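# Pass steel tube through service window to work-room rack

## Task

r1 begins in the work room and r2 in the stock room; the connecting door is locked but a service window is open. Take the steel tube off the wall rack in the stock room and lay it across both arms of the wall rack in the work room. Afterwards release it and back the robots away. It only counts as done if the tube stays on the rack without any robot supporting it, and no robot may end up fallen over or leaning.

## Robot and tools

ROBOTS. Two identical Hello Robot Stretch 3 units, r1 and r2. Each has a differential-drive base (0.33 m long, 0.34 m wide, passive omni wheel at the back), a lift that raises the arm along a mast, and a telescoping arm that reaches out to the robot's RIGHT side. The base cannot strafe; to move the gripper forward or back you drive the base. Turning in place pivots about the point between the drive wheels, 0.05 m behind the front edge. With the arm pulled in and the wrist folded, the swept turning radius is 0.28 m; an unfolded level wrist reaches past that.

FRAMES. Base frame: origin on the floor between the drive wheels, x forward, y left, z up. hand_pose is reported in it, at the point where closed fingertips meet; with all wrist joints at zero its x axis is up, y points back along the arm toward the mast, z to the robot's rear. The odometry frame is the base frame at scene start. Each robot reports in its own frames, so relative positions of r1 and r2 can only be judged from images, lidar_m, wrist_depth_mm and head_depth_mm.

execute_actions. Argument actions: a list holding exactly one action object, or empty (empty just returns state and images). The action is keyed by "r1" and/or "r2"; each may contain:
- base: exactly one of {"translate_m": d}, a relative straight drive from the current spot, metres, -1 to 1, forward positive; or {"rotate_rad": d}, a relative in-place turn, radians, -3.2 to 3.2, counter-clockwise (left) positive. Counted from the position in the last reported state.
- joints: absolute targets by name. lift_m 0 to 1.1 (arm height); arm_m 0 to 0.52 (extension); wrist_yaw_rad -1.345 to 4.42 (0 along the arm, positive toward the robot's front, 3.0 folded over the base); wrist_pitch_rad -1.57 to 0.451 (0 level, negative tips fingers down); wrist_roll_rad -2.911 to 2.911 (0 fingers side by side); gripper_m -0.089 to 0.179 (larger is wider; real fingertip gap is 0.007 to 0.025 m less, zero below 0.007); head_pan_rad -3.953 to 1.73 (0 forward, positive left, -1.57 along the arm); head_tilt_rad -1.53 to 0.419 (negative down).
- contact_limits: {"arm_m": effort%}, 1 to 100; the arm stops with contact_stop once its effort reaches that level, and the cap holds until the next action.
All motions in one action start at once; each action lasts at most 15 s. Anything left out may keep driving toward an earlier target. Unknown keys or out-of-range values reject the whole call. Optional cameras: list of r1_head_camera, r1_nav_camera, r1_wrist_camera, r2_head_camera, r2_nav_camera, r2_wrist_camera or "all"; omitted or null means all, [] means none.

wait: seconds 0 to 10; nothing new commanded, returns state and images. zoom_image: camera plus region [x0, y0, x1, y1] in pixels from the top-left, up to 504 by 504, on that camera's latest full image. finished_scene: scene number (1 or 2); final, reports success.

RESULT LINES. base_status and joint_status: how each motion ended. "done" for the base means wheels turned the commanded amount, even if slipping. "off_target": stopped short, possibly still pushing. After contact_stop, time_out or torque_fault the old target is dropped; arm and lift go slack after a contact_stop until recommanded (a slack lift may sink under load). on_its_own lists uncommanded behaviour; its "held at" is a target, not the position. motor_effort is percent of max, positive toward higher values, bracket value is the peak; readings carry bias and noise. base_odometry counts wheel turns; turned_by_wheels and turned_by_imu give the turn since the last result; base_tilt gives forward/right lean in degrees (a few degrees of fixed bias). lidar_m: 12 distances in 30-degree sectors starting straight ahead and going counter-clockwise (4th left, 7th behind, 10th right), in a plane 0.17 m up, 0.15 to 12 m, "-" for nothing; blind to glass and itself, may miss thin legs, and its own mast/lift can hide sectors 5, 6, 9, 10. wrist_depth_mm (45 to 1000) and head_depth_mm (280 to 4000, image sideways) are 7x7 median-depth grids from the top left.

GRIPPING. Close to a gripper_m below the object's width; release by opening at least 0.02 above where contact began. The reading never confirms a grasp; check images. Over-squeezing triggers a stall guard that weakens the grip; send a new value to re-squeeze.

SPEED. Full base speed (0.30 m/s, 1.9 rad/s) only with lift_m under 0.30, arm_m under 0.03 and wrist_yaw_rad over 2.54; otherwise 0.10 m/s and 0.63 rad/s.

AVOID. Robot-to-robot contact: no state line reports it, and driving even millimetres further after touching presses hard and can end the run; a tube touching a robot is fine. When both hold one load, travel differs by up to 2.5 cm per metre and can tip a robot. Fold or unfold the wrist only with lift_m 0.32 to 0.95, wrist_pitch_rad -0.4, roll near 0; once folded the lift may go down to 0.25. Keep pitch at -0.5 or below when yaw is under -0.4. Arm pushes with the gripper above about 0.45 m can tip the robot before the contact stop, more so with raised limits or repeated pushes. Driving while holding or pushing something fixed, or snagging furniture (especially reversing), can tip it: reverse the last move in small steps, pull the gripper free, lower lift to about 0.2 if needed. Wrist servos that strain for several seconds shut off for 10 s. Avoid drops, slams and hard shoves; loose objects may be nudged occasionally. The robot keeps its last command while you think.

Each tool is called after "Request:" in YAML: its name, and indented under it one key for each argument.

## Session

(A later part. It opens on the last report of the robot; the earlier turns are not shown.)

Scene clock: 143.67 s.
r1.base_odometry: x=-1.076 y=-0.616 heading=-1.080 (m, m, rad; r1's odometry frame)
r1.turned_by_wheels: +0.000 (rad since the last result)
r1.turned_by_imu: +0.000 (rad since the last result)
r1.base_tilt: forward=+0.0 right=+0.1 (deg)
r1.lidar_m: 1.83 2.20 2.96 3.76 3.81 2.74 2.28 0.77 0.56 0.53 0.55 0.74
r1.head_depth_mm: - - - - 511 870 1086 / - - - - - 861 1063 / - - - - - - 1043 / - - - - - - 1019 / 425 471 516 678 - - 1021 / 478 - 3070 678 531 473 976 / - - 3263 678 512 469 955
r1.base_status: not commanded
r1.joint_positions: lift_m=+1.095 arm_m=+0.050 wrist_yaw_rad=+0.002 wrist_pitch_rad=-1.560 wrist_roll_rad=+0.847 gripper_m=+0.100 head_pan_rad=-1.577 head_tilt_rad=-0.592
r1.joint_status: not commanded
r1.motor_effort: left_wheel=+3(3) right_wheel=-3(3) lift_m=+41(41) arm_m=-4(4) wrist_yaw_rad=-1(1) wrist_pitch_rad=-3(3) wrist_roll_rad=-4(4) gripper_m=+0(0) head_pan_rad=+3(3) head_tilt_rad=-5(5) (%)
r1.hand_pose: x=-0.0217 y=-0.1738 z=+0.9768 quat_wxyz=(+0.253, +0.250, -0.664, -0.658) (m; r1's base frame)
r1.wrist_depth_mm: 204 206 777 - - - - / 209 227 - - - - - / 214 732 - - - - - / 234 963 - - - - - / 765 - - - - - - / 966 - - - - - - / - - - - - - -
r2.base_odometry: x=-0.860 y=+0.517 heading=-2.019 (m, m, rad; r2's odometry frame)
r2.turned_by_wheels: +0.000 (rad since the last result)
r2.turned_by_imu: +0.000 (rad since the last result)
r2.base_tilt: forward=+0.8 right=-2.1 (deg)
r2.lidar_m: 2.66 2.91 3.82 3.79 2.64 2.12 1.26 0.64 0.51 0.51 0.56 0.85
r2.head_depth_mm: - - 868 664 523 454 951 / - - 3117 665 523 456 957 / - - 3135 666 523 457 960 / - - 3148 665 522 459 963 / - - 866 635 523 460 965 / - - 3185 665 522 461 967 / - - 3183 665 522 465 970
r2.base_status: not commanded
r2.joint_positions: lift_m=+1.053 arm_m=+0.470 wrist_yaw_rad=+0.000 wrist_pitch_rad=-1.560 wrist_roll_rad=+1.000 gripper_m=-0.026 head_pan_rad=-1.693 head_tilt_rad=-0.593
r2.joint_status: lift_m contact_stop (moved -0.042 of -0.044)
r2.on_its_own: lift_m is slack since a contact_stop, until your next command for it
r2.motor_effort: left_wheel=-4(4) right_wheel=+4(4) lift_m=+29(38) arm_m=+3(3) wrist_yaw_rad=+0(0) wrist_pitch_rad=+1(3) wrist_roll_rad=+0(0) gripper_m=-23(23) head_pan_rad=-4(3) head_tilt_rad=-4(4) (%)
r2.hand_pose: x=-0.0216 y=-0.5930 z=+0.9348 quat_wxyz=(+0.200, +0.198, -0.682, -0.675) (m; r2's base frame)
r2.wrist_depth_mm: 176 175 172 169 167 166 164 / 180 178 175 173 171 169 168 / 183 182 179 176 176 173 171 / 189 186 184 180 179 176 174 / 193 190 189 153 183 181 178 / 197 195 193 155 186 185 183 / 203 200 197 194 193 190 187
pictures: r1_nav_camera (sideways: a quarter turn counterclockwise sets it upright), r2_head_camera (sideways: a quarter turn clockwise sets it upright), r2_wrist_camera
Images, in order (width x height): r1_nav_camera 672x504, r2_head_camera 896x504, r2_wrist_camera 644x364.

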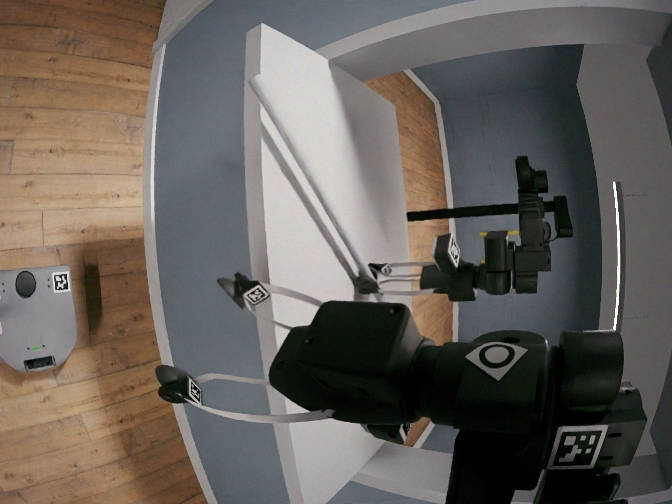

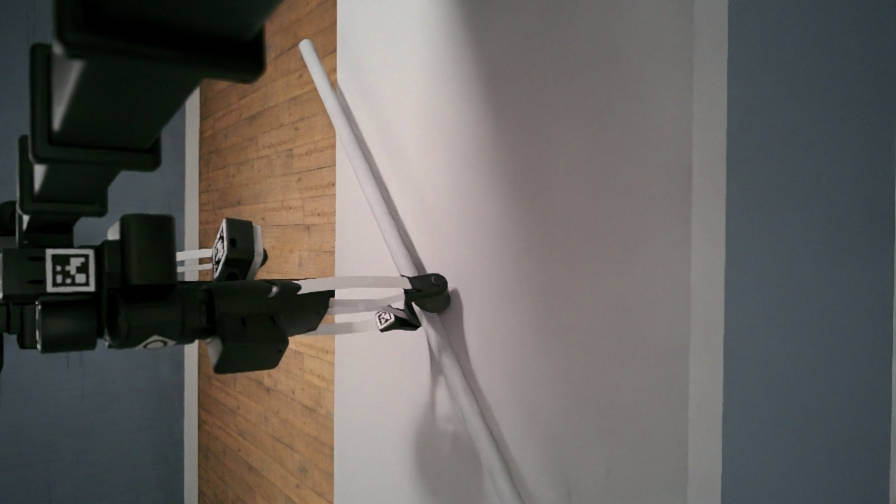

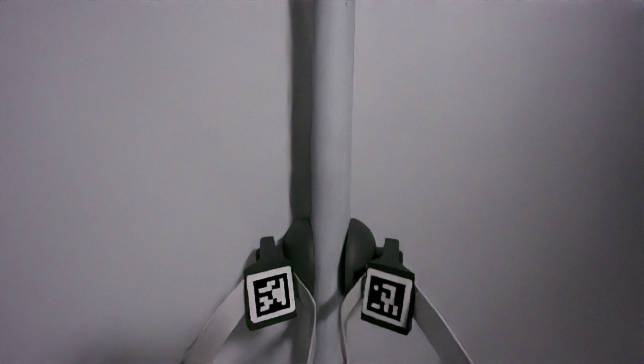

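Request:
execute_actions:
  actions:
    - {"r2":{"joints":{"lift_m":1.055,"gripper_m":0.05}}}
  cameras: ["r2_wrist_camera"]

Request:
execute_actions:
  actions:
    - {"r2":{"joints":{"lift_m":1.098,"gripper_m":0.08}}}
  cameras: []

Request:
execute_actions:
  actions:
    - {"r2":{"joints":{"arm_m":0.0}},"r1":{"joints":{"arm_m":0.43,"lift_m":1.098}}}
  cameras: ["r1_wrist_camera","r1_nav_camera","r2_nav_camera","r1_head_camera"]

Scene clock: 149.30 s.
r1.base_odometry: x=-1.076 y=-0.616 heading=-1.080 (m, m, rad; r1's odometry frame)
r1.turned_by_wheels: +0.000 (rad since the last result)
r1.turned_by_imu: +0.000 (rad since the last result)
r1.base_tilt: forward=-0.1 right=+0.0 (deg)
r1.lidar_m: 1.83 2.20 2.96 3.76 3.80 2.74 2.29 0.77 0.55 0.53 0.55 0.74
r1.head_depth_mm: - - - - 510 872 1085 / - - - - - 858 1059 / - - - - - - 1039 / - - - - - - 1023 / 425 471 557 668 - - 1023 / 425 - 3086 678 543 473 972 / - - 3267 678 522 469 954
r1.base_status: not commanded
r1.joint_positions: lift_m=+1.095 arm_m=+0.050 wrist_yaw_rad=+0.002 wrist_pitch_rad=-1.560 wrist_roll_rad=+0.847 gripper_m=+0.100 head_pan_rad=-1.577 head_tilt_rad=-0.592
r1.joint_status: not commanded
r1.motor_effort: left_wheel=+3(3) right_wheel=-3(2) lift_m=+41(41) arm_m=-4(4) wrist_yaw_rad=-1(2) wrist_pitch_rad=-3(3) wrist_roll_rad=-4(4) gripper_m=+0(0) head_pan_rad=+3(3) head_tilt_rad=-4(5) (%)
r1.hand_pose: x=-0.0217 y=-0.1738 z=+0.9768 quat_wxyz=(+0.253, +0.250, -0.664, -0.658) (m; r1's base frame)
r1.wrist_depth_mm: 204 204 764 - - - - / 210 228 - - - - - / 214 734 - - - - - / 234 970 - - - - - / 766 - - - - - - / 968 - - - - - - / - - - - - - -
r2.base_odometry: x=-0.860 y=+0.517 heading=-2.018 (m, m, rad; r2's odometry frame)
r2.turned_by_wheels: +0.000 (rad since the last result)
r2.turned_by_imu: -0.001 (rad since the last result)
r2.base_tilt: forward=+0.9 right=-2.1 (deg)
r2.lidar_m: 2.66 2.90 3.84 3.80 2.62 2.11 1.25 0.64 0.51 0.51 0.56 0.85
r2.head_depth_mm: - - 3186 664 521 453 952 / - - 3138 664 522 455 960 / - - 3149 663 522 456 958 / - 1245 3180 665 521 458 962 / - - 863 635 523 458 970 / - - 3155 664 522 460 967 / - - 3177 663 521 465 973
r2.base_status: not commanded
r2.joint_positions: lift_m=+1.055 arm_m=+0.470 wrist_yaw_rad=+0.000 wrist_pitch_rad=-1.550 wrist_roll_rad=+1.000 gripper_m=+0.050 head_pan_rad=-1.693 head_tilt_rad=-0.593
r2.joint_status: all done
r2.motor_effort: left_wheel=-2(4) right_wheel=-1(4) lift_m=+38(41) arm_m=+3(3) wrist_yaw_rad=+0(0) wrist_pitch_rad=-4(4) wrist_roll_rad=+0(0) gripper_m=+3(99) head_pan_rad=-4(4) head_tilt_rad=-4(5) (%)
r2.hand_pose: x=-0.0216 y=-0.5956 z=+0.9367 quat_wxyz=(+0.201, +0.197, -0.685, -0.672) (m; r2's base frame)
r2.wrist_depth_mm: 178 175 173 171 169 167 165 / 181 179 177 174 173 170 168 / 186 184 181 178 177 173 172 / 190 188 185 182 179 178 175 / 194 191 188 186 182 182 179 / 200 197 193 182 - 186 183 / 203 201 198 193 193 189 188
pictures: r2_wrist_camera
Images, in order (width x height): r2_wrist_camera 644x364.

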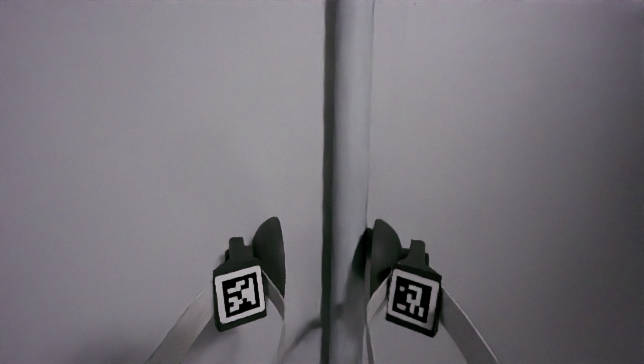

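Scene clock: 150.50 s.
r1.base_odometry: x=-1.076 y=-0.616 heading=-1.080 (m, m, rad; r1's odometry frame)
r1.turned_by_wheels: +0.000 (rad since the last result)
r1.turned_by_imu: +0.000 (rad since the last result)
r1.base_tilt: forward=+0.0 right=+0.0 (deg)
r1.lidar_m: 1.84 2.20 2.96 3.77 3.80 2.74 2.29 0.77 0.56 0.53 0.55 0.74
r1.head_depth_mm: - - - - 511 871 1087 / - - - - - 858 1060 / - - - - - - 1044 / - - - - - - 1022 / 430 486 1961 657 - - 1024 / 1045 - 3085 676 545 473 971 / - - 3277 678 520 470 955
r1.base_status: not commanded
r1.joint_positions: lift_m=+1.095 arm_m=+0.050 wrist_yaw_rad=+0.002 wrist_pitch_rad=-1.560 wrist_roll_rad=+0.847 gripper_m=+0.100 head_pan_rad=-1.577 head_tilt_rad=-0.592
r1.joint_status: not commanded
r1.motor_effort: left_wheel=+3(3) right_wheel=-2(3) lift_m=+42(42) arm_m=-4(4) wrist_yaw_rad=-1(1) wrist_pitch_rad=-3(3) wrist_roll_rad=-4(3) gripper_m=+0(0) head_pan_rad=+3(3) head_tilt_rad=-5(4) (%)
r1.hand_pose: x=-0.0217 y=-0.1738 z=+0.9768 quat_wxyz=(+0.253, +0.250, -0.664, -0.658) (m; r1's base frame)
r1.wrist_depth_mm: 204 205 770 - - - - / 210 227 - - - - - / 213 730 - - - - - / 233 998 - - - - - / 763 - - - - - - / 946 - - - - - - / - - - - - - -
r2.base_odometry: x=-0.860 y=+0.517 heading=-2.018 (m, m, rad; r2's odometry frame)
r2.turned_by_wheels: +0.000 (rad since the last result)
r2.turned_by_imu: +0.000 (rad since the last result)
r2.base_tilt: forward=+0.9 right=-2.1 (deg)
r2.lidar_m: 2.66 2.90 3.83 3.78 2.63 2.11 1.25 0.64 0.51 0.51 0.56 0.85
r2.head_depth_mm: - - 3205 664 522 454 951 / - - 3120 664 523 455 954 / - - 3144 663 523 457 955 / 943 - 2226 659 522 457 961 / - - 863 643 522 459 966 / - - 3155 665 521 461 970 / - - 3141 663 522 466 972
r2.base_status: not commanded
r2.joint_positions: lift_m=+1.098 arm_m=+0.470 wrist_yaw_rad=+0.000 wrist_pitch_rad=-1.555 wrist_roll_rad=+1.000 gripper_m=+0.080 head_pan_rad=-1.693 head_tilt_rad=-0.593
r2.joint_status: all done
r2.motor_effort: left_wheel=-2(2) right_wheel=+1(0) lift_m=+39(41) arm_m=+4(2) wrist_yaw_rad=+0(0) wrist_pitch_rad=-2(4) wrist_roll_rad=+0(0) gripper_m=+0(94) head_pan_rad=-4(4) head_tilt_rad=-4(5) (%)
r2.hand_pose: x=-0.0216 y=-0.5944 z=+0.9797 quat_wxyz=(+0.201, +0.197, -0.684, -0.673) (m; r2's base frame)
r2.wrist_depth_mm: 219 217 214 212 209 207 205 / 225 222 220 216 214 211 209 / 229 228 224 221 218 216 213 / 233 232 228 225 223 219 219 / 241 238 234 230 228 226 222 / 245 243 241 237 234 230 227 / 252 250 244 242 238 235 232
pictures: none
No camera images: the call's "cameras" was empty. Leave "cameras" out to get every camera's image.

Scene clock: 155.13 s.
r1.base_odometry: x=-1.076 y=-0.616 heading=-1.080 (m, m, rad; r1's odometry frame)
r1.turned_by_wheels: +0.000 (rad since the last result)
r1.turned_by_imu: +0.001 (rad since the last result)
r1.base_tilt: forward=+0.0 right=+0.1 (deg)
r1.lidar_m: 1.84 2.20 2.96 3.76 3.80 2.73 2.29 0.78 0.56 0.53 0.55 0.74
r1.head_depth_mm: - - 3249 675 526 872 1090 / - - 3232 675 528 855 1063 / - - 3235 675 527 841 1038 / - - 891 650 528 824 1018 / 910 - 3266 674 527 814 995 / 846 - 3083 676 528 471 975 / - - 3243 676 520 468 957
r1.base_status: not commanded
r1.joint_positions: lift_m=+1.097 arm_m=+0.430 wrist_yaw_rad=+0.001 wrist_pitch_rad=-1.561 wrist_roll_rad=+0.847 gripper_m=+0.100 head_pan_rad=-1.577 head_tilt_rad=-0.593
r1.joint_status: all done
r1.motor_effort: left_wheel=+3(3) right_wheel=-2(3) lift_m=+41(43) arm_m=+3(4) wrist_yaw_rad=-1(2) wrist_pitch_rad=-2(3) wrist_roll_rad=-3(4) gripper_m=+0(0) head_pan_rad=+3(3) head_tilt_rad=-4(5) (%)
r1.hand_pose: x=-0.0217 y=-0.5529 z=+0.9796 quat_wxyz=(+0.252, +0.250, -0.664, -0.658) (m; r1's base frame)
r1.wrist_depth_mm: 206 205 206 210 212 214 216 / 210 211 212 214 218 221 221 / 214 216 218 220 221 225 226 / 220 224 223 226 229 230 233 / 226 228 227 232 235 237 240 / 232 233 235 239 241 245 245 / 237 240 243 246 247 251 -
r2.base_odometry: x=-0.860 y=+0.517 heading=-2.018 (m, m, rad; r2's odometry frame)
r2.turned_by_wheels: +0.000 (rad since the last result)
r2.turned_by_imu: -0.001 (rad since the last result)
r2.base_tilt: forward=+0.9 right=-2.2 (deg)
r2.lidar_m: 2.65 2.90 3.83 3.80 2.63 2.11 1.26 0.64 0.51 0.51 0.55 0.85
r2.head_depth_mm: - - - - - 821 959 / - - - - - - - / - - - - - - - / - - - - - - - / - - 3345 616 522 - - / 470 3995 3151 664 523 453 - / - - 3130 663 523 467 974
r2.base_status: not commanded
r2.joint_positions: lift_m=+1.098 arm_m=+0.001 wrist_yaw_rad=+0.000 wrist_pitch_rad=-1.556 wrist_roll_rad=+1.000 gripper_m=+0.080 head_pan_rad=-1.693 head_tilt_rad=-0.593
r2.joint_status: all done
r2.motor_effort: left_wheel=-2(1) right_wheel=+1(0) lift_m=+40(40) arm_m=-3(3) wrist_yaw_rad=+0(0) wrist_pitch_rad=-1(2) wrist_roll_rad=+0(0) gripper_m=+0(0) head_pan_rad=-4(4) head_tilt_rad=-5(4) (%)
r2.hand_pose: x=-0.0216 y=-0.1257 z=+0.9797 quat_wxyz=(+0.201, +0.197, -0.683, -0.674) (m; r2's base frame)
r2.wrist_depth_mm: 220 222 785 - - - - / 226 643 - - - - - / 235 816 - - - - - / 686 - - - - - - / 845 - - - - - - / - - - - - - - / - - - - - - -
pictures: r1_head_camera (sideways: a quarter turn clockwise sets it upright), r1_nav_camera (sideways: a quarter turn counterclockwise sets it upright), r1_wrist_camera, r2_nav_camera (sideways: a quarter turn counterclockwise sets it upright)
Images, in order (width x height): r1_head_camera 896x504, r1_nav_camera 672x504, r1_wrist_camera 644x364, r2_nav_camera 672x504.

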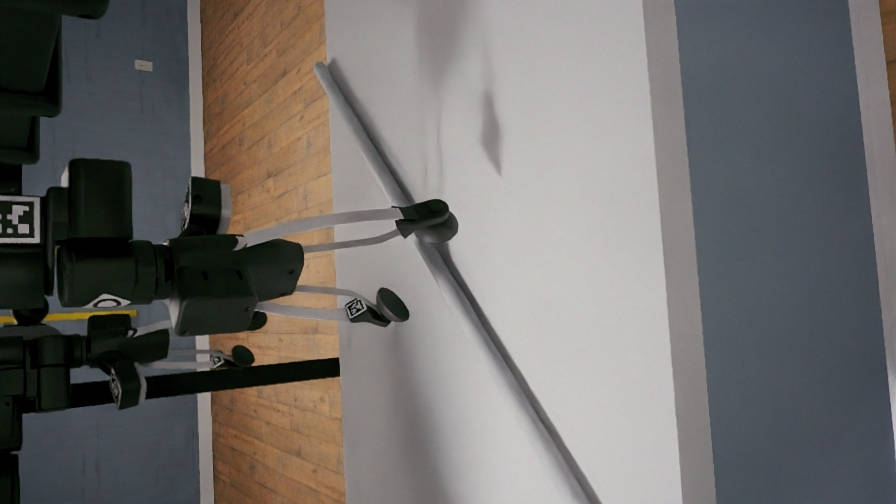

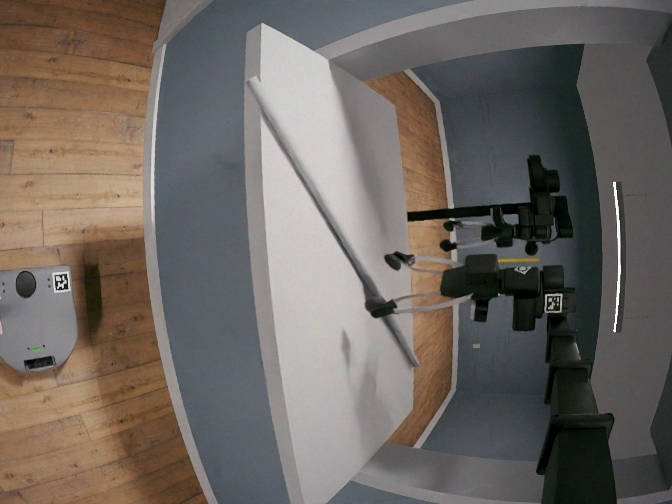

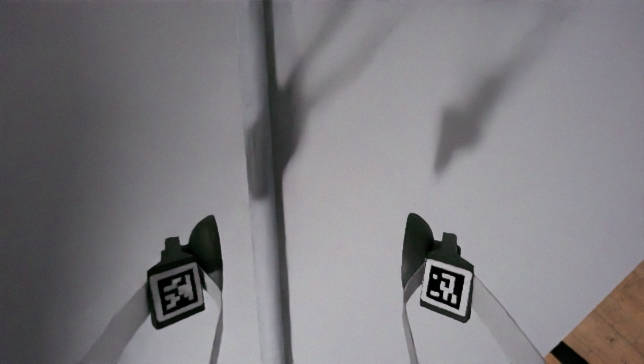

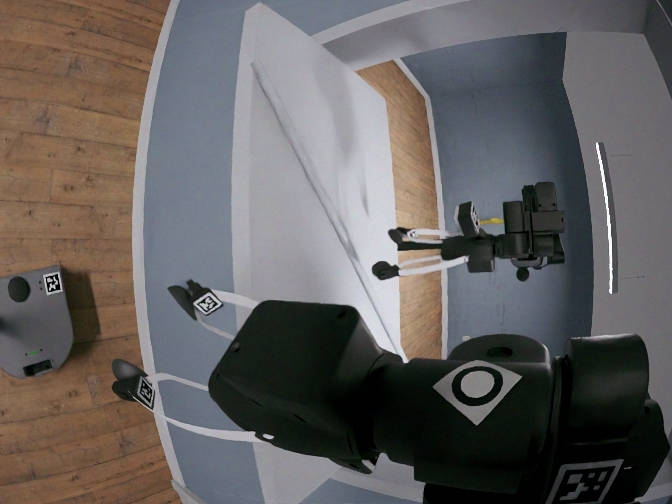

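Request:
execute_actions:
  actions:
    - {"r1":{"joints":{"arm_m":0.465,"wrist_roll_rad":0.79,"lift_m":1.07}}}
  cameras: ["r1_wrist_camera","r1_nav_camera"]

Scene clock: 161.27 s.
r1.base_odometry: x=-1.076 y=-0.616 heading=-1.080 (m, m, rad; r1's odometry frame)
r1.turned_by_wheels: +0.000 (rad since the last result)
r1.turned_by_imu: +0.000 (rad since the last result)
r1.base_tilt: forward=-0.1 right=+0.0 (deg)
r1.lidar_m: 1.84 2.19 2.95 3.76 3.79 2.73 2.28 0.77 0.56 0.53 0.55 0.74
r1.head_depth_mm: - - 3248 675 527 871 1090 / - - 3230 675 527 854 1062 / - - 3230 675 527 840 1040 / - - 889 648 527 826 1018 / 907 - 3185 650 527 813 992 / 848 - 3084 676 529 471 972 / - - 3246 676 519 469 954
r1.base_status: not commanded
r1.joint_positions: lift_m=+1.070 arm_m=+0.465 wrist_yaw_rad=+0.001 wrist_pitch_rad=-1.561 wrist_roll_rad=+0.797 gripper_m=+0.100 head_pan_rad=-1.577 head_tilt_rad=-0.593
r1.joint_status: all done
r1.motor_effort: left_wheel=+3(3) right_wheel=-2(2) lift_m=+22(35) arm_m=+3(3) wrist_yaw_rad=-1(0) wrist_pitch_rad=-2(2) wrist_roll_rad=-3(4) gripper_m=+0(0) head_pan_rad=+3(3) head_tilt_rad=-5(4) (%)
r1.hand_pose: x=-0.0217 y=-0.5879 z=+0.9526 quat_wxyz=(+0.269, +0.266, -0.657, -0.652) (m; r1's base frame)
r1.wrist_depth_mm: 181 181 182 184 186 188 189 / 185 186 188 189 191 192 195 / 189 191 192 193 195 199 200 / 194 195 197 198 202 203 205 / 200 201 202 204 206 208 211 / 205 205 208 209 211 214 216 / 209 215 215 215 219 222 222
r2.base_odometry: x=-0.860 y=+0.517 heading=-2.018 (m, m, rad; r2's odometry frame)
r2.turned_by_wheels: +0.000 (rad since the last result)
r2.turned_by_imu: -0.001 (rad since the last result)
r2.base_tilt: forward=+1.0 right=-2.2 (deg)
r2.lidar_m: 2.66 2.91 3.84 3.80 2.63 2.12 1.26 0.64 0.51 0.51 0.55 0.85
r2.head_depth_mm: - - - - - 822 952 / - - - - - - - / - - - - - - - / - - - - - - - / - - 609 616 522 - - / 434 - 865 666 522 453 - / - - 3132 664 521 465 976
r2.base_status: not commanded
r2.joint_positions: lift_m=+1.098 arm_m=+0.001 wrist_yaw_rad=+0.000 wrist_pitch_rad=-1.556 wrist_roll_rad=+1.000 gripper_m=+0.080 head_pan_rad=-1.693 head_tilt_rad=-0.593
r2.joint_status: not commanded
r2.motor_effort: left_wheel=-1(1) right_wheel=+1(0) lift_m=+39(39) arm_m=-2(3) wrist_yaw_rad=+0(0) wrist_pitch_rad=-1(1) wrist_roll_rad=+0(0) gripper_m=+0(0) head_pan_rad=-4(3) head_tilt_rad=-4(4) (%)
r2.hand_pose: x=-0.0216 y=-0.1257 z=+0.9797 quat_wxyz=(+0.201, +0.197, -0.683, -0.674) (m; r2's base frame)
r2.wrist_depth_mm: 221 222 785 - - - - / 225 645 - - - - - / 234 801 - - - - - / 688 - - - - - - / 852 - - - - - - / - - - - - - - / - - - - - - -
pictures: r1_nav_camera (sideways: a quarter turn counterclockwise sets it upright), r1_wrist_camera
Images, in order (width x height): r1_nav_camera 672x504, r1_wrist_camera 644x364.

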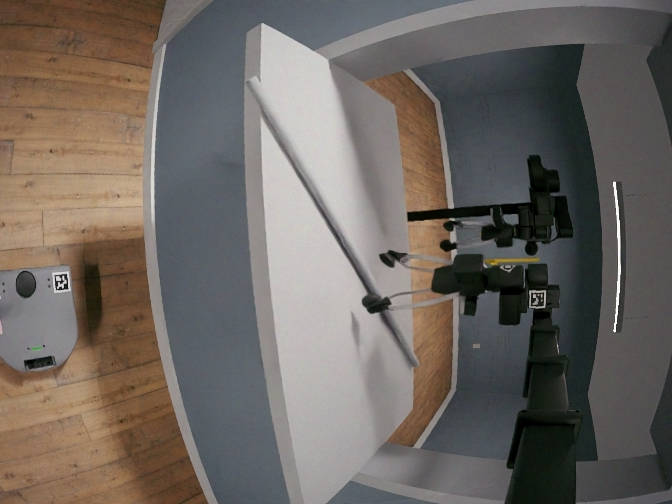

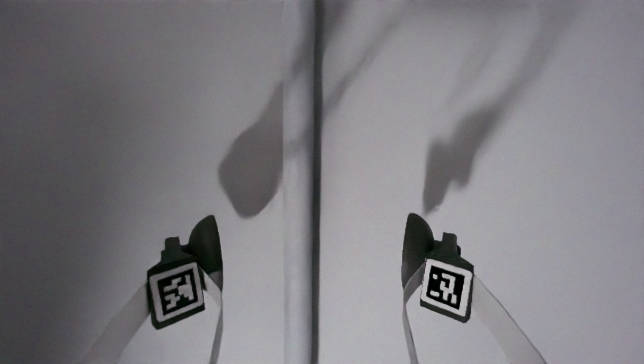

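Request:
execute_actions:
  actions:
    - {"r1":{"base":{"translate_m":0.01},"joints":{"lift_m":1.053,"gripper_m":0.055}}}
  cameras: ["r1_wrist_camera","r1_nav_camera","r1_head_camera"]

Scene clock: 165.10 s.
r1.base_odometry: x=-1.072 y=-0.625 heading=-1.080 (m, m, rad; r1's odometry frame)
r1.turned_by_wheels: +0.000 (rad since the last result)
r1.turned_by_imu: +0.001 (rad since the last result)
r1.base_tilt: forward=-0.1 right=+0.1 (deg)
r1.lidar_m: 1.84 2.19 2.95 3.76 3.80 2.75 2.28 0.77 0.56 0.53 0.55 0.74
r1.head_depth_mm: - - 3258 675 527 872 1089 / - - 3211 675 528 856 1064 / - - 3233 674 528 840 1040 / - - 868 652 528 827 1016 / 886 - 2193 675 528 812 996 / 1073 - 3065 676 527 470 973 / - - 3272 676 520 469 955
r1.base_status: done
r1.joint_positions: lift_m=+1.053 arm_m=+0.465 wrist_yaw_rad=+0.001 wrist_pitch_rad=-1.561 wrist_roll_rad=+0.797 gripper_m=+0.055 head_pan_rad=-1.577 head_tilt_rad=-0.593
r1.joint_status: all done
r1.motor_effort: left_wheel=+3(9) right_wheel=-2(5) lift_m=+23(22) arm_m=+4(3) wrist_yaw_rad=-1(0) wrist_pitch_rad=-2(2) wrist_roll_rad=-3(3) gripper_m=+0(98) head_pan_rad=+3(3) head_tilt_rad=-5(5) (%)
r1.hand_pose: x=-0.0217 y=-0.5879 z=+0.9356 quat_wxyz=(+0.269, +0.266, -0.657, -0.652) (m; r1's base frame)
r1.wrist_depth_mm: 165 166 168 168 170 171 173 / 169 170 172 171 174 176 177 / 173 175 176 176 178 181 181 / 177 179 180 180 184 185 188 / 182 184 184 185 189 191 191 / 187 189 192 185 194 196 198 / 192 193 196 195 199 201 204
r2.base_odometry: x=-0.860 y=+0.517 heading=-2.018 (m, m, rad; r2's odometry frame)
r2.turned_by_wheels: +0.000 (rad since the last result)
r2.turned_by_imu: -0.001 (rad since the last result)
r2.base_tilt: forward=+1.0 right=-2.1 (deg)
r2.lidar_m: 2.67 2.89 3.82 3.80 2.63 2.12 1.26 0.64 0.51 0.51 0.55 0.85
r2.head_depth_mm: - - - - - 822 953 / - - - - - - - / - - - - - - - / - - - - - - - / - - 679 614 523 - - / 437 - 825 665 522 452 - / - - 3132 667 521 465 977
r2.base_status: not commanded
r2.joint_positions: lift_m=+1.098 arm_m=+0.001 wrist_yaw_rad=+0.000 wrist_pitch_rad=-1.556 wrist_roll_rad=+1.000 gripper_m=+0.080 head_pan_rad=-1.693 head_tilt_rad=-0.593
r2.joint_status: not commanded
r2.motor_effort: left_wheel=-1(1) right_wheel=+1(1) lift_m=+40(40) arm_m=-3(3) wrist_yaw_rad=+0(0) wrist_pitch_rad=-1(1) wrist_roll_rad=+0(0) gripper_m=+0(0) head_pan_rad=-3(4) head_tilt_rad=-4(4) (%)
r2.hand_pose: x=-0.0216 y=-0.1257 z=+0.9797 quat_wxyz=(+0.201, +0.197, -0.683, -0.674) (m; r2's base frame)
r2.wrist_depth_mm: 220 221 807 - - - - / 225 643 - - - - - / 235 787 - - - - - / 693 - - - - - - / 848 - - - - - - / - - - - - - - / - - - - - - -
pictures: r1_head_camera (sideways: a quarter turn clockwise sets it upright), r1_nav_camera (sideways: a quarter turn counterclockwise sets it upright), r1_wrist_camera
Images, in order (width x height): r1_head_camera 896x504, r1_nav_camera 672x504, r1_wrist_camera 644x364.

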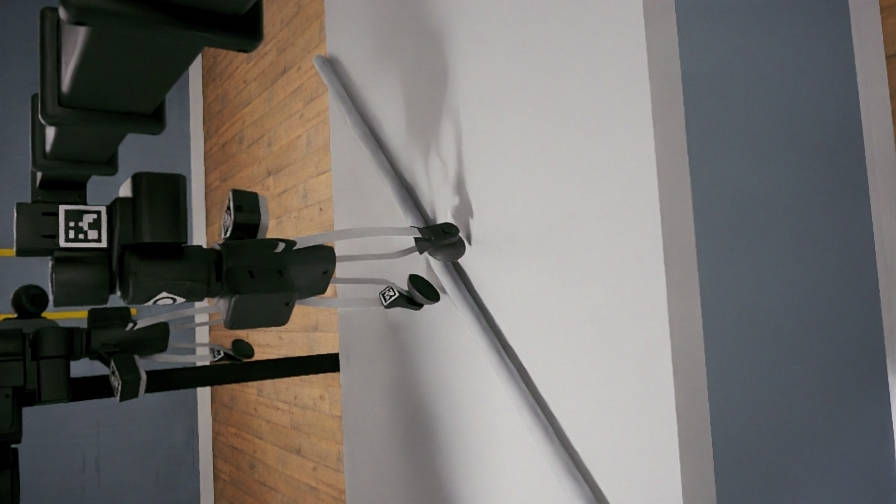

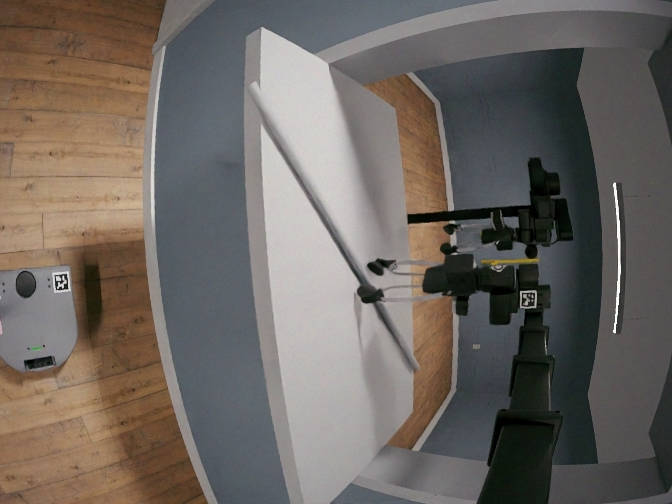

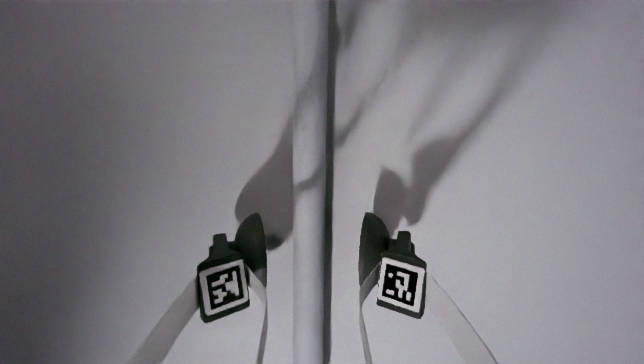

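Request:
execute_actions:
  actions:
    - {"r1":{"joints":{"lift_m":1.05,"gripper_m":-0.03}}}
  cameras: ["r1_wrist_camera","r1_head_camera"]

Request:
execute_actions:
  actions:
    - {"r1":{"joints":{"lift_m":1.098}}}
  cameras: ["r1_wrist_camera","r1_head_camera","r2_nav_camera"]

Scene clock: 169.20 s.
r1.base_odometry: x=-1.072 y=-0.625 heading=-1.080 (m, m, rad; r1's odometry frame)
r1.turned_by_wheels: +0.000 (rad since the last result)
r1.turned_by_imu: +0.001 (rad since the last result)
r1.base_tilt: forward=-0.1 right=+0.0 (deg)
r1.lidar_m: 1.84 2.18 2.95 3.77 3.81 2.75 2.28 0.77 0.56 0.53 0.55 0.74
r1.head_depth_mm: - - 2048 675 527 872 1088 / - - 3248 676 527 857 1060 / - - 3257 677 529 840 1040 / - - 892 650 527 825 1017 / 896 - 3180 677 529 812 995 / 1073 - 3074 677 528 471 975 / - - 3251 677 520 469 957
r1.base_status: not commanded
r1.joint_positions: lift_m=+1.051 arm_m=+0.465 wrist_yaw_rad=+0.000 wrist_pitch_rad=-1.563 wrist_roll_rad=+0.797 gripper_m=-0.029 head_pan_rad=-1.577 head_tilt_rad=-0.593
r1.joint_status: all done
r1.motor_effort: left_wheel=+4(4) right_wheel=-4(4) lift_m=+20(22) arm_m=+3(3) wrist_yaw_rad=+1(0) wrist_pitch_rad=-2(3) wrist_roll_rad=-3(4) gripper_m=-20(100) head_pan_rad=+3(3) head_tilt_rad=-4(3) (%)
r1.hand_pose: x=-0.0216 y=-0.5875 z=+0.9328 quat_wxyz=(+0.268, +0.266, -0.657, -0.653) (m; r1's base frame)
r1.wrist_depth_mm: 163 164 166 166 168 170 170 / 167 168 169 171 173 174 175 / 172 173 174 174 178 178 179 / 177 177 179 178 181 183 186 / 181 182 183 183 186 188 189 / 185 187 188 172 192 193 196 / 190 193 195 194 198 202 201
r2.base_odometry: x=-0.860 y=+0.517 heading=-2.018 (m, m, rad; r2's odometry frame)
r2.turned_by_wheels: +0.000 (rad since the last result)
r2.turned_by_imu: -0.001 (rad since the last result)
r2.base_tilt: forward=+0.9 right=-2.2 (deg)
r2.lidar_m: 2.66 2.90 3.83 3.79 2.63 2.12 1.26 0.64 0.51 0.51 0.56 0.85
r2.head_depth_mm: - - - - - 819 951 / - - - - - - - / - - - - - - - / - - - - - - - / - - 676 617 522 - - / 437 - 823 664 522 453 - / - - 3165 665 522 464 976
r2.base_status: not commanded
r2.joint_positions: lift_m=+1.098 arm_m=+0.001 wrist_yaw_rad=+0.000 wrist_pitch_rad=-1.556 wrist_roll_rad=+1.000 gripper_m=+0.080 head_pan_rad=-1.693 head_tilt_rad=-0.593
r2.joint_status: not commanded
r2.motor_effort: left_wheel=-2(2) right_wheel=+0(0) lift_m=+39(40) arm_m=-4(4) wrist_yaw_rad=+0(0) wrist_pitch_rad=-1(1) wrist_roll_rad=+0(0) gripper_m=+0(0) head_pan_rad=-4(4) head_tilt_rad=-5(5) (%)
r2.hand_pose: x=-0.0216 y=-0.1257 z=+0.9797 quat_wxyz=(+0.201, +0.197, -0.683, -0.674) (m; r2's base frame)
r2.wrist_depth_mm: 221 222 792 - - - - / 225 644 - - - - - / 234 798 - - - - - / 690 - - - - - - / 863 - - - - - - / - - - - - - - / - - - - - - -
pictures: r1_head_camera (sideways: a quarter turn clockwise sets it upright), r1_wrist_camera
Images, in order (width x height): r1_head_camera 896x504, r1_wrist_camera 644x364.

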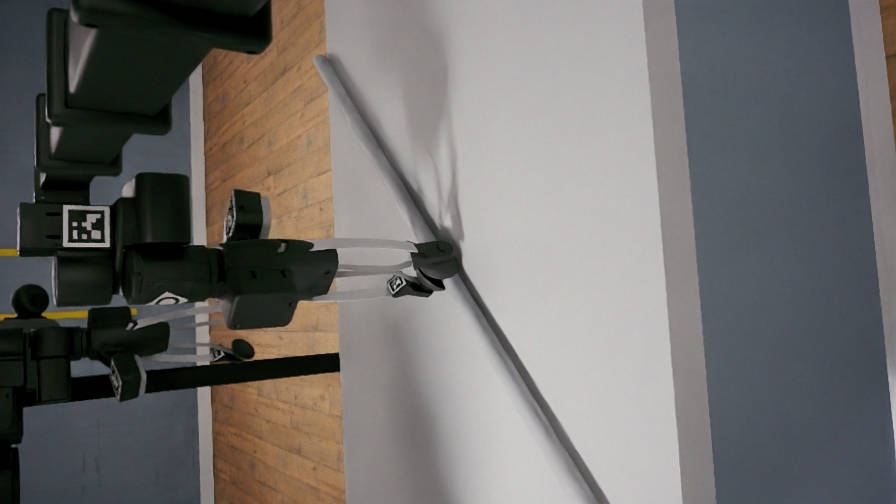

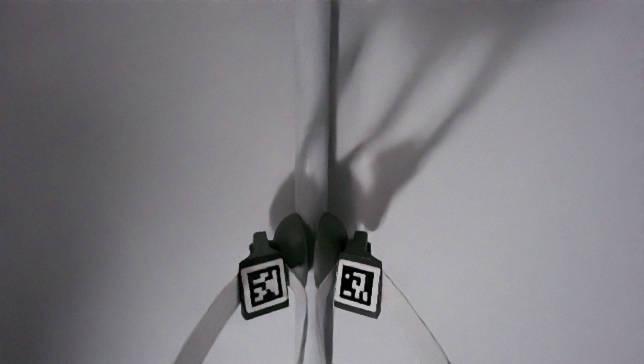

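Scene clock: 170.50 s.
r1.base_odometry: x=-1.072 y=-0.625 heading=-1.080 (m, m, rad; r1's odometry frame)
r1.turned_by_wheels: +0.000 (rad since the last result)
r1.turned_by_imu: +0.000 (rad since the last result)
r1.base_tilt: forward=+0.0 right=+0.1 (deg)
r1.lidar_m: 1.84 2.19 2.94 3.75 3.81 2.75 2.29 0.77 0.56 0.53 0.55 0.74
r1.head_depth_mm: - - 3230 675 526 870 1084 / - - 888 674 527 854 1062 / - - 3255 675 527 841 1036 / - - 2050 650 527 824 1018 / 881 - 3246 638 528 810 996 / 1073 - 3119 675 528 471 975 / - - 3209 676 512 469 959
r1.base_status: not commanded
r1.joint_positions: lift_m=+1.097 arm_m=+0.465 wrist_yaw_rad=+0.000 wrist_pitch_rad=-1.562 wrist_roll_rad=+0.794 gripper_m=-0.029 head_pan_rad=-1.577 head_tilt_rad=-0.593
r1.joint_status: all done
r1.motor_effort: left_wheel=+3(4) right_wheel=-2(4) lift_m=+45(47) arm_m=+2(3) wrist_yaw_rad=+0(0) wrist_pitch_rad=-2(2) wrist_roll_rad=-2(3) gripper_m=-19(20) head_pan_rad=+3(3) head_tilt_rad=-6(5) (%)
r1.hand_pose: x=-0.0216 y=-0.5877 z=+0.9795 quat_wxyz=(+0.269, +0.266, -0.657, -0.652) (m; r1's base frame)
r1.wrist_depth_mm: 204 207 208 208 211 215 215 / 209 211 213 211 216 219 221 / 214 216 218 218 222 225 226 / 221 222 225 225 227 232 233 / 225 229 231 229 235 237 237 / 232 233 235 - 241 244 245 / 236 240 244 245 248 250 254
r2.base_odometry: x=-0.860 y=+0.517 heading=-2.018 (m, m, rad; r2's odometry frame)
r2.turned_by_wheels: +0.000 (rad since the last result)
r2.turned_by_imu: +0.000 (rad since the last result)
r2.base_tilt: forward=+0.9 right=-2.1 (deg)
r2.lidar_m: 2.66 2.90 3.82 3.79 2.63 2.11 1.26 0.64 0.51 0.51 0.56 0.85
r2.head_depth_mm: - - - - - 821 954 / - - - - - - - / - - - - - - - / - - - - - - - / - - 3157 617 522 - - / 442 - 3136 640 522 454 - / - - 3149 661 523 465 973
r2.base_status: not commanded
r2.joint_positions: lift_m=+1.098 arm_m=+0.001 wrist_yaw_rad=+0.000 wrist_pitch_rad=-1.556 wrist_roll_rad=+1.000 gripper_m=+0.080 head_pan_rad=-1.693 head_tilt_rad=-0.593
r2.joint_status: not commanded
r2.motor_effort: left_wheel=-1(2) right_wheel=+1(1) lift_m=+40(40) arm_m=-4(5) wrist_yaw_rad=+0(0) wrist_pitch_rad=-1(1) wrist_roll_rad=+0(0) gripper_m=+0(0) head_pan_rad=-4(4) head_tilt_rad=-4(4) (%)
r2.hand_pose: x=-0.0216 y=-0.1257 z=+0.9797 quat_wxyz=(+0.201, +0.197, -0.683, -0.674) (m; r2's base frame)
r2.wrist_depth_mm: 220 222 786 - - - - / 224 652 - - - - - / 234 806 - - - - - / 690 - - - - - - / 852 - - - - - - / - - - - - - - / - - - - - - -
pictures: r1_head_camera (sideways: a quarter turn clockwise sets it upright), r1_wrist_camera, r2_nav_camera (sideways: a quarter turn counterclockwise sets it upright)
Images, in order (width x height): r1_head_camera 896x504, r1_wrist_camera 644x364, r2_nav_camera 672x504.

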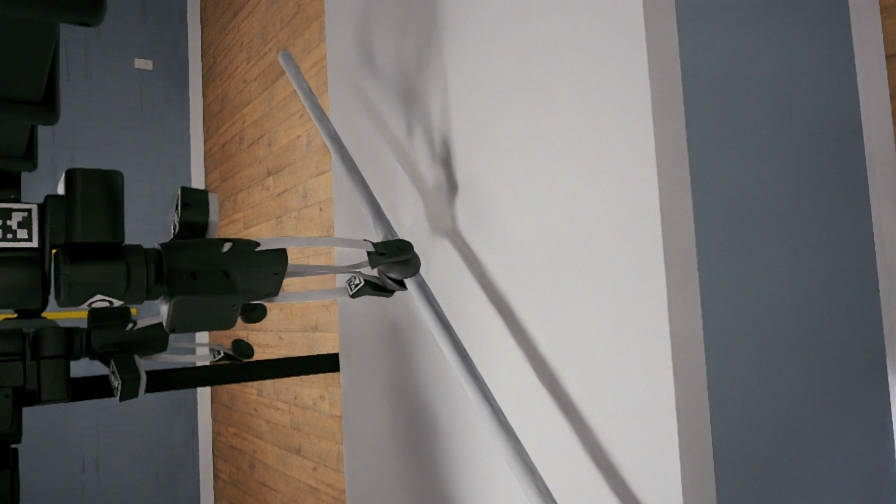

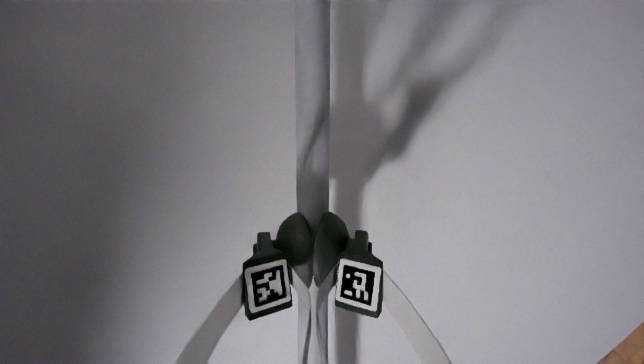

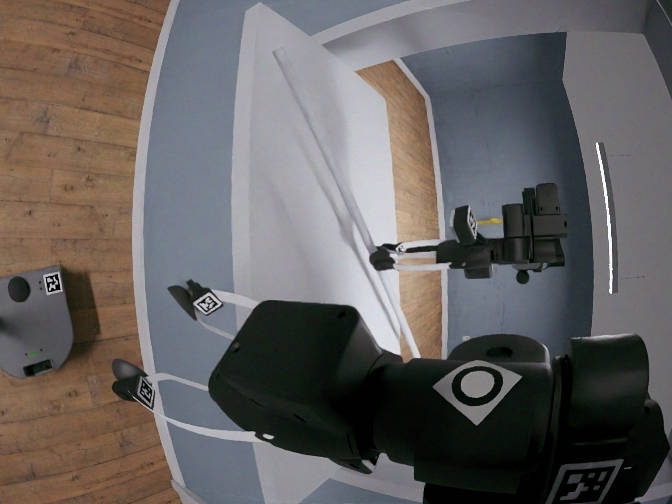

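Request:
execute_actions:
  actions:
    - {"r1":{"joints":{"arm_m":0.22,"head_tilt_rad":-0.9}},"r2":{"joints":{"head_pan_rad":-1.4,"head_tilt_rad":-0.4}}}
  cameras: ["r1_wrist_camera","r1_head_camera","r2_head_camera"]

Scene clock: 179.07 s.
r1.base_odometry: x=-1.072 y=-0.625 heading=-1.080 (m, m, rad; r1's odometry frame)
r1.turned_by_wheels: +0.000 (rad since the last result)
r1.turned_by_imu: +0.001 (rad since the last result)
r1.base_tilt: forward=-0.1 right=+0.0 (deg)
r1.lidar_m: 1.84 2.19 2.95 3.75 3.82 2.74 2.29 0.77 0.55 0.53 0.55 0.74
r1.head_depth_mm: 3147 669 563 509 1151 1273 1133 / 3000 686 547 508 1120 1272 1144 / - 683 533 502 1096 1264 1159 / - - 590 495 1072 1264 1147 / - 661 557 494 1046 1251 1129 / 2847 681 557 481 1023 1243 1130 / 3120 678 556 487 917 1242 1128
r1.base_status: not commanded
r1.joint_positions: lift_m=+1.097 arm_m=+0.220 wrist_yaw_rad=+0.000 wrist_pitch_rad=-1.562 wrist_roll_rad=+0.794 gripper_m=-0.029 head_pan_rad=-1.577 head_tilt_rad=-0.889
r1.joint_status: all done
r1.motor_effort: left_wheel=+3(3) right_wheel=-2(2) lift_m=+45(45) arm_m=-4(4) wrist_yaw_rad=-1(0) wrist_pitch_rad=-2(2) wrist_roll_rad=-2(2) gripper_m=-18(18) head_pan_rad=+3(3) head_tilt_rad=-6(32) (%)
r1.hand_pose: x=-0.0216 y=-0.3432 z=+0.9795 quat_wxyz=(+0.269, +0.266, -0.657, -0.652) (m; r1's base frame)
r1.wrist_depth_mm: 205 207 208 208 212 214 - / 212 210 214 214 218 - - / 216 217 219 218 - - - / 220 223 225 227 - - - / 225 228 230 - - - - / 233 234 235 - - - - / 238 241 - - - - -
r2.base_odometry: x=-0.860 y=+0.517 heading=-2.018 (m, m, rad; r2's odometry frame)
r2.turned_by_wheels: +0.000 (rad since the last result)
r2.turned_by_imu: -0.001 (rad since the last result)
r2.base_tilt: forward=+0.9 right=-2.1 (deg)
r2.lidar_m: 2.66 2.90 3.82 3.80 2.63 2.11 1.26 0.64 0.51 0.51 0.56 0.85
r2.head_depth_mm: - 706 - - - - - / - 694 1268 1089 663 511 - / - - - 3208 662 513 427 / - - - 3186 665 511 434 / - - - 940 663 511 452 / - - - 938 662 511 816 / - - - 3167 664 511 863
r2.base_status: not commanded
r2.joint_positions: lift_m=+1.098 arm_m=+0.001 wrist_yaw_rad=+0.000 wrist_pitch_rad=-1.556 wrist_roll_rad=+1.000 gripper_m=+0.080 head_pan_rad=-1.407 head_tilt_rad=-0.409
r2.joint_status: all done
r2.motor_effort: left_wheel=-1(2) right_wheel=+0(1) lift_m=+39(40) arm_m=-3(4) wrist_yaw_rad=+0(0) wrist_pitch_rad=-1(1) wrist_roll_rad=+0(0) gripper_m=+0(0) head_pan_rad=+5(34) head_tilt_rad=+5(25) (%)
r2.hand_pose: x=-0.0216 y=-0.1257 z=+0.9797 quat_wxyz=(+0.201, +0.197, -0.683, -0.674) (m; r2's base frame)
r2.wrist_depth_mm: 220 221 815 - - - - / 226 650 - - - - - / 235 787 - - - - - / 701 - - - - - - / 852 - - - - - - / - - - - - - - / - - - - - - -
pictures: r1_head_camera (sideways: a quarter turn clockwise sets it upright), r1_wrist_camera, r2_head_camera (sideways: a quarter turn clockwise sets it upright)
Images, in order (width x height): r1_head_camera 896x504, r1_wrist_camera 644x364, r2_head_camera 896x504.

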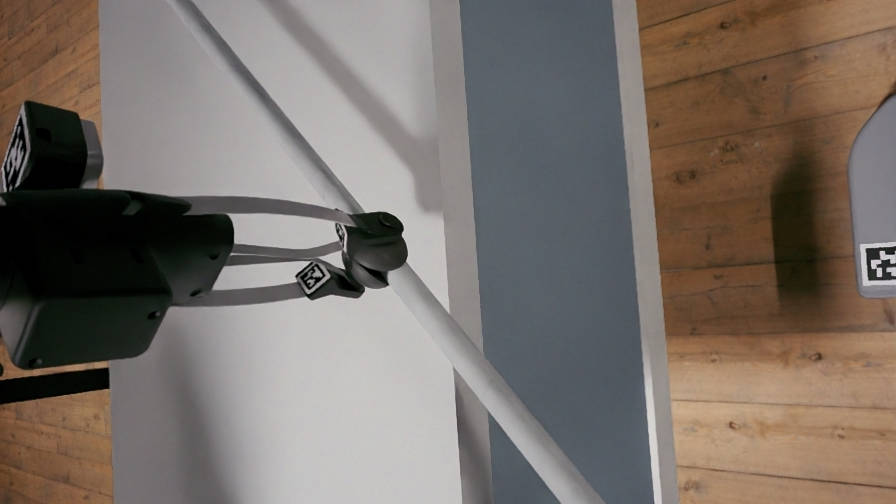

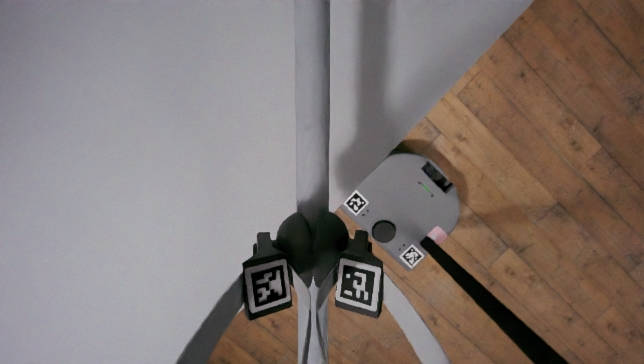

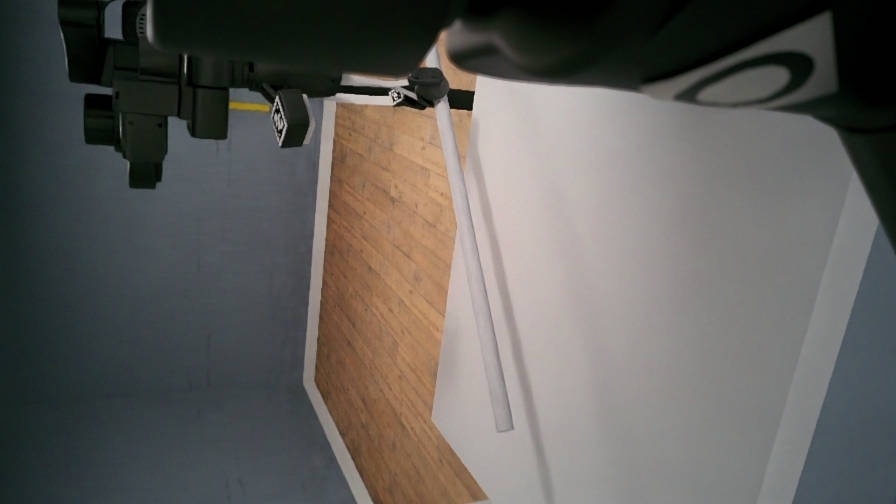

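Request:
execute_actions:
  actions:
    - {"r1":{"joints":{"arm_m":0.18,"wrist_roll_rad":0.45,"lift_m":1.052}},"r2":{"base":{"translate_m":0.2},"joints":{"wrist_roll_rad":0.63,"arm_m":0.25,"gripper_m":0.1,"head_pan_rad":-1.57,"head_tilt_rad":-0.6}}}
  cameras: ["r1_wrist_camera","r1_nav_camera","r2_head_camera","r2_wrist_camera"]

Scene clock: 186.13 s.
r1.base_odometry: x=-1.072 y=-0.625 heading=-1.080 (m, m, rad; r1's odometry frame)
r1.turned_by_wheels: +0.000 (rad since the last result)
r1.turned_by_imu: +0.001 (rad since the last result)
r1.base_tilt: forward=+0.0 right=-0.1 (deg)
r1.lidar_m: 1.84 2.19 2.95 3.76 3.83 2.76 2.29 0.77 0.56 0.53 0.55 0.74
r1.head_depth_mm: 1895 684 560 507 1151 1273 1135 / - 684 559 507 1127 1270 1144 / - - 558 505 1101 1266 1159 / - - 530 863 1076 1265 1149 / 3084 700 542 492 1058 1258 1130 / 3067 678 555 492 1034 1236 1128 / 3066 674 554 489 1009 1240 1127
r1.base_status: not commanded
r1.joint_positions: lift_m=+1.052 arm_m=+0.180 wrist_yaw_rad=-0.001 wrist_pitch_rad=-1.565 wrist_roll_rad=+0.452 gripper_m=-0.029 head_pan_rad=-1.576 head_tilt_rad=-0.892
r1.joint_status: all done
r1.motor_effort: left_wheel=+2(5) right_wheel=-1(3) lift_m=+30(38) arm_m=-2(4) wrist_yaw_rad=+0(2) wrist_pitch_rad=-1(2) wrist_roll_rad=-1(8) gripper_m=-14(18) head_pan_rad=+3(3) head_tilt_rad=-5(7) (%)
r1.hand_pose: x=-0.0216 y=-0.3023 z=+0.9344 quat_wxyz=(+0.376, +0.374, -0.601, -0.598) (m; r1's base frame)
r1.wrist_depth_mm: 163 165 167 168 170 172 174 / 167 169 171 172 174 - - / 172 173 175 176 - - - / 177 177 179 181 - - - / 181 183 - - - - - / 186 - - - - - - / - - - - - - -
r2.base_odometry: x=-0.946 y=+0.337 heading=-2.019 (m, m, rad; r2's odometry frame)
r2.turned_by_wheels: +0.000 (rad since the last result)
r2.turned_by_imu: -0.002 (rad since the last result)
r2.base_tilt: forward=+0.9 right=-2.1 (deg)
r2.lidar_m: 2.47 2.69 3.79 3.76 2.88 2.30 1.33 0.67 0.54 0.54 0.58 0.90
r2.head_depth_mm: 692 - 867 664 522 465 942 / - 3988 863 665 514 797 969 / - - - 639 523 819 999 / - - - 664 522 839 1029 / - - 914 664 523 863 1066 / - - 3133 665 522 885 1104 / - - 696 653 523 911 1142
r2.base_status: done
r2.joint_positions: lift_m=+1.098 arm_m=+0.250 wrist_yaw_rad=+0.000 wrist_pitch_rad=-1.556 wrist_roll_rad=+0.633 gripper_m=+0.100 head_pan_rad=-1.563 head_tilt_rad=-0.593
r2.joint_status: all done
r2.motor_effort: left_wheel=-2(3) right_wheel=+1(3) lift_m=+40(40) arm_m=+4(2) wrist_yaw_rad=+0(0) wrist_pitch_rad=-1(1) wrist_roll_rad=-1(2) gripper_m=+0(82) head_pan_rad=-4(25) head_tilt_rad=-5(25) (%)
r2.hand_pose: x=-0.0216 y=-0.3741 z=+0.9797 quat_wxyz=(+0.322, +0.317, -0.635, -0.627) (m; r2's base frame)
r2.wrist_depth_mm: 219 217 215 212 211 209 207 / 224 222 219 216 216 213 212 / 228 226 224 222 220 217 215 / 234 231 228 228 225 223 - / 239 235 232 233 229 - - / 245 242 240 239 - - - / 250 248 - - - - -
pictures: r1_nav_camera (sideways: a quarter turn counterclockwise sets it upright), r1_wrist_camera, r2_head_camera (sideways: a quarter turn clockwise sets it upright), r2_wrist_camera
Images, in order (width x height): r1_nav_camera 672x504, r1_wrist_camera 644x364, r2_head_camera 896x504, r2_wrist_camera 644x364.

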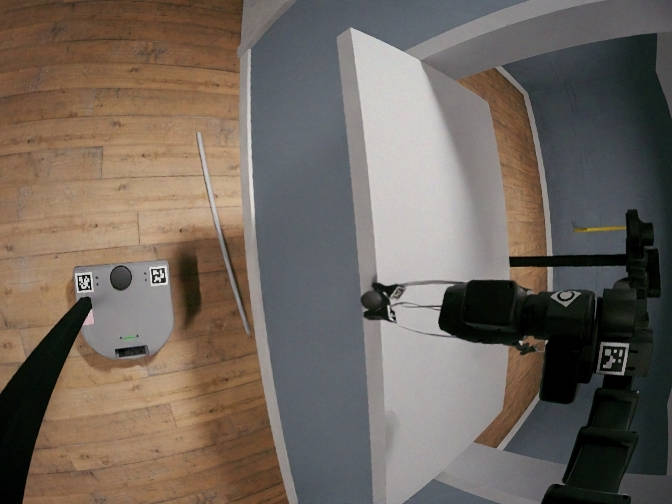

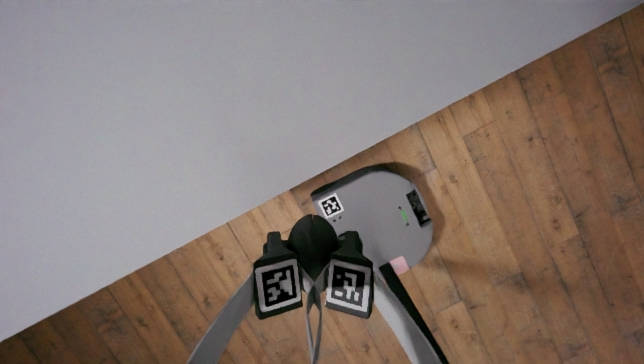

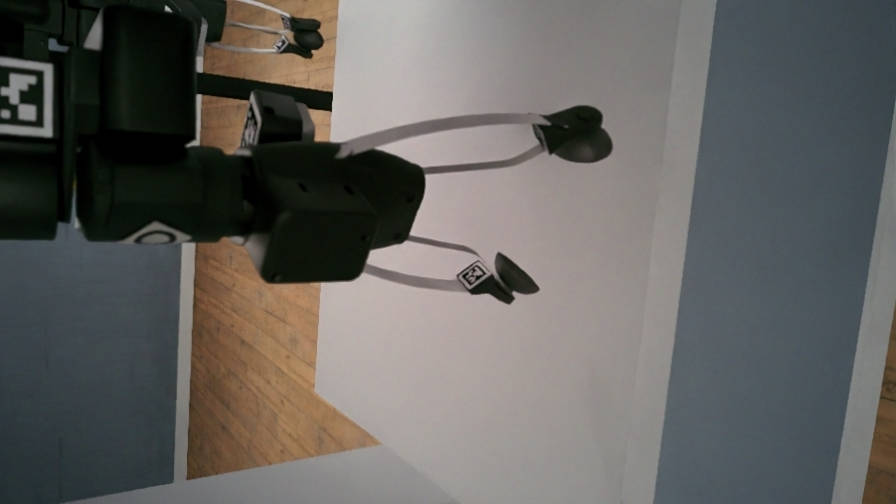

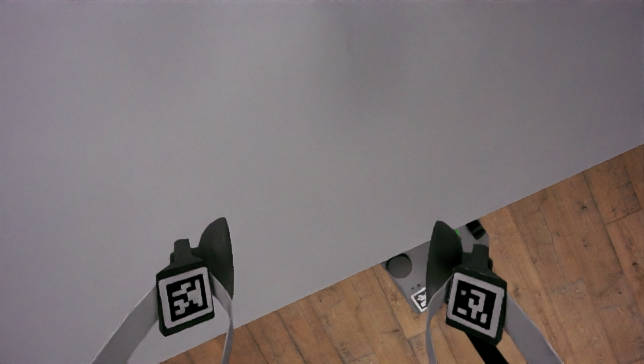

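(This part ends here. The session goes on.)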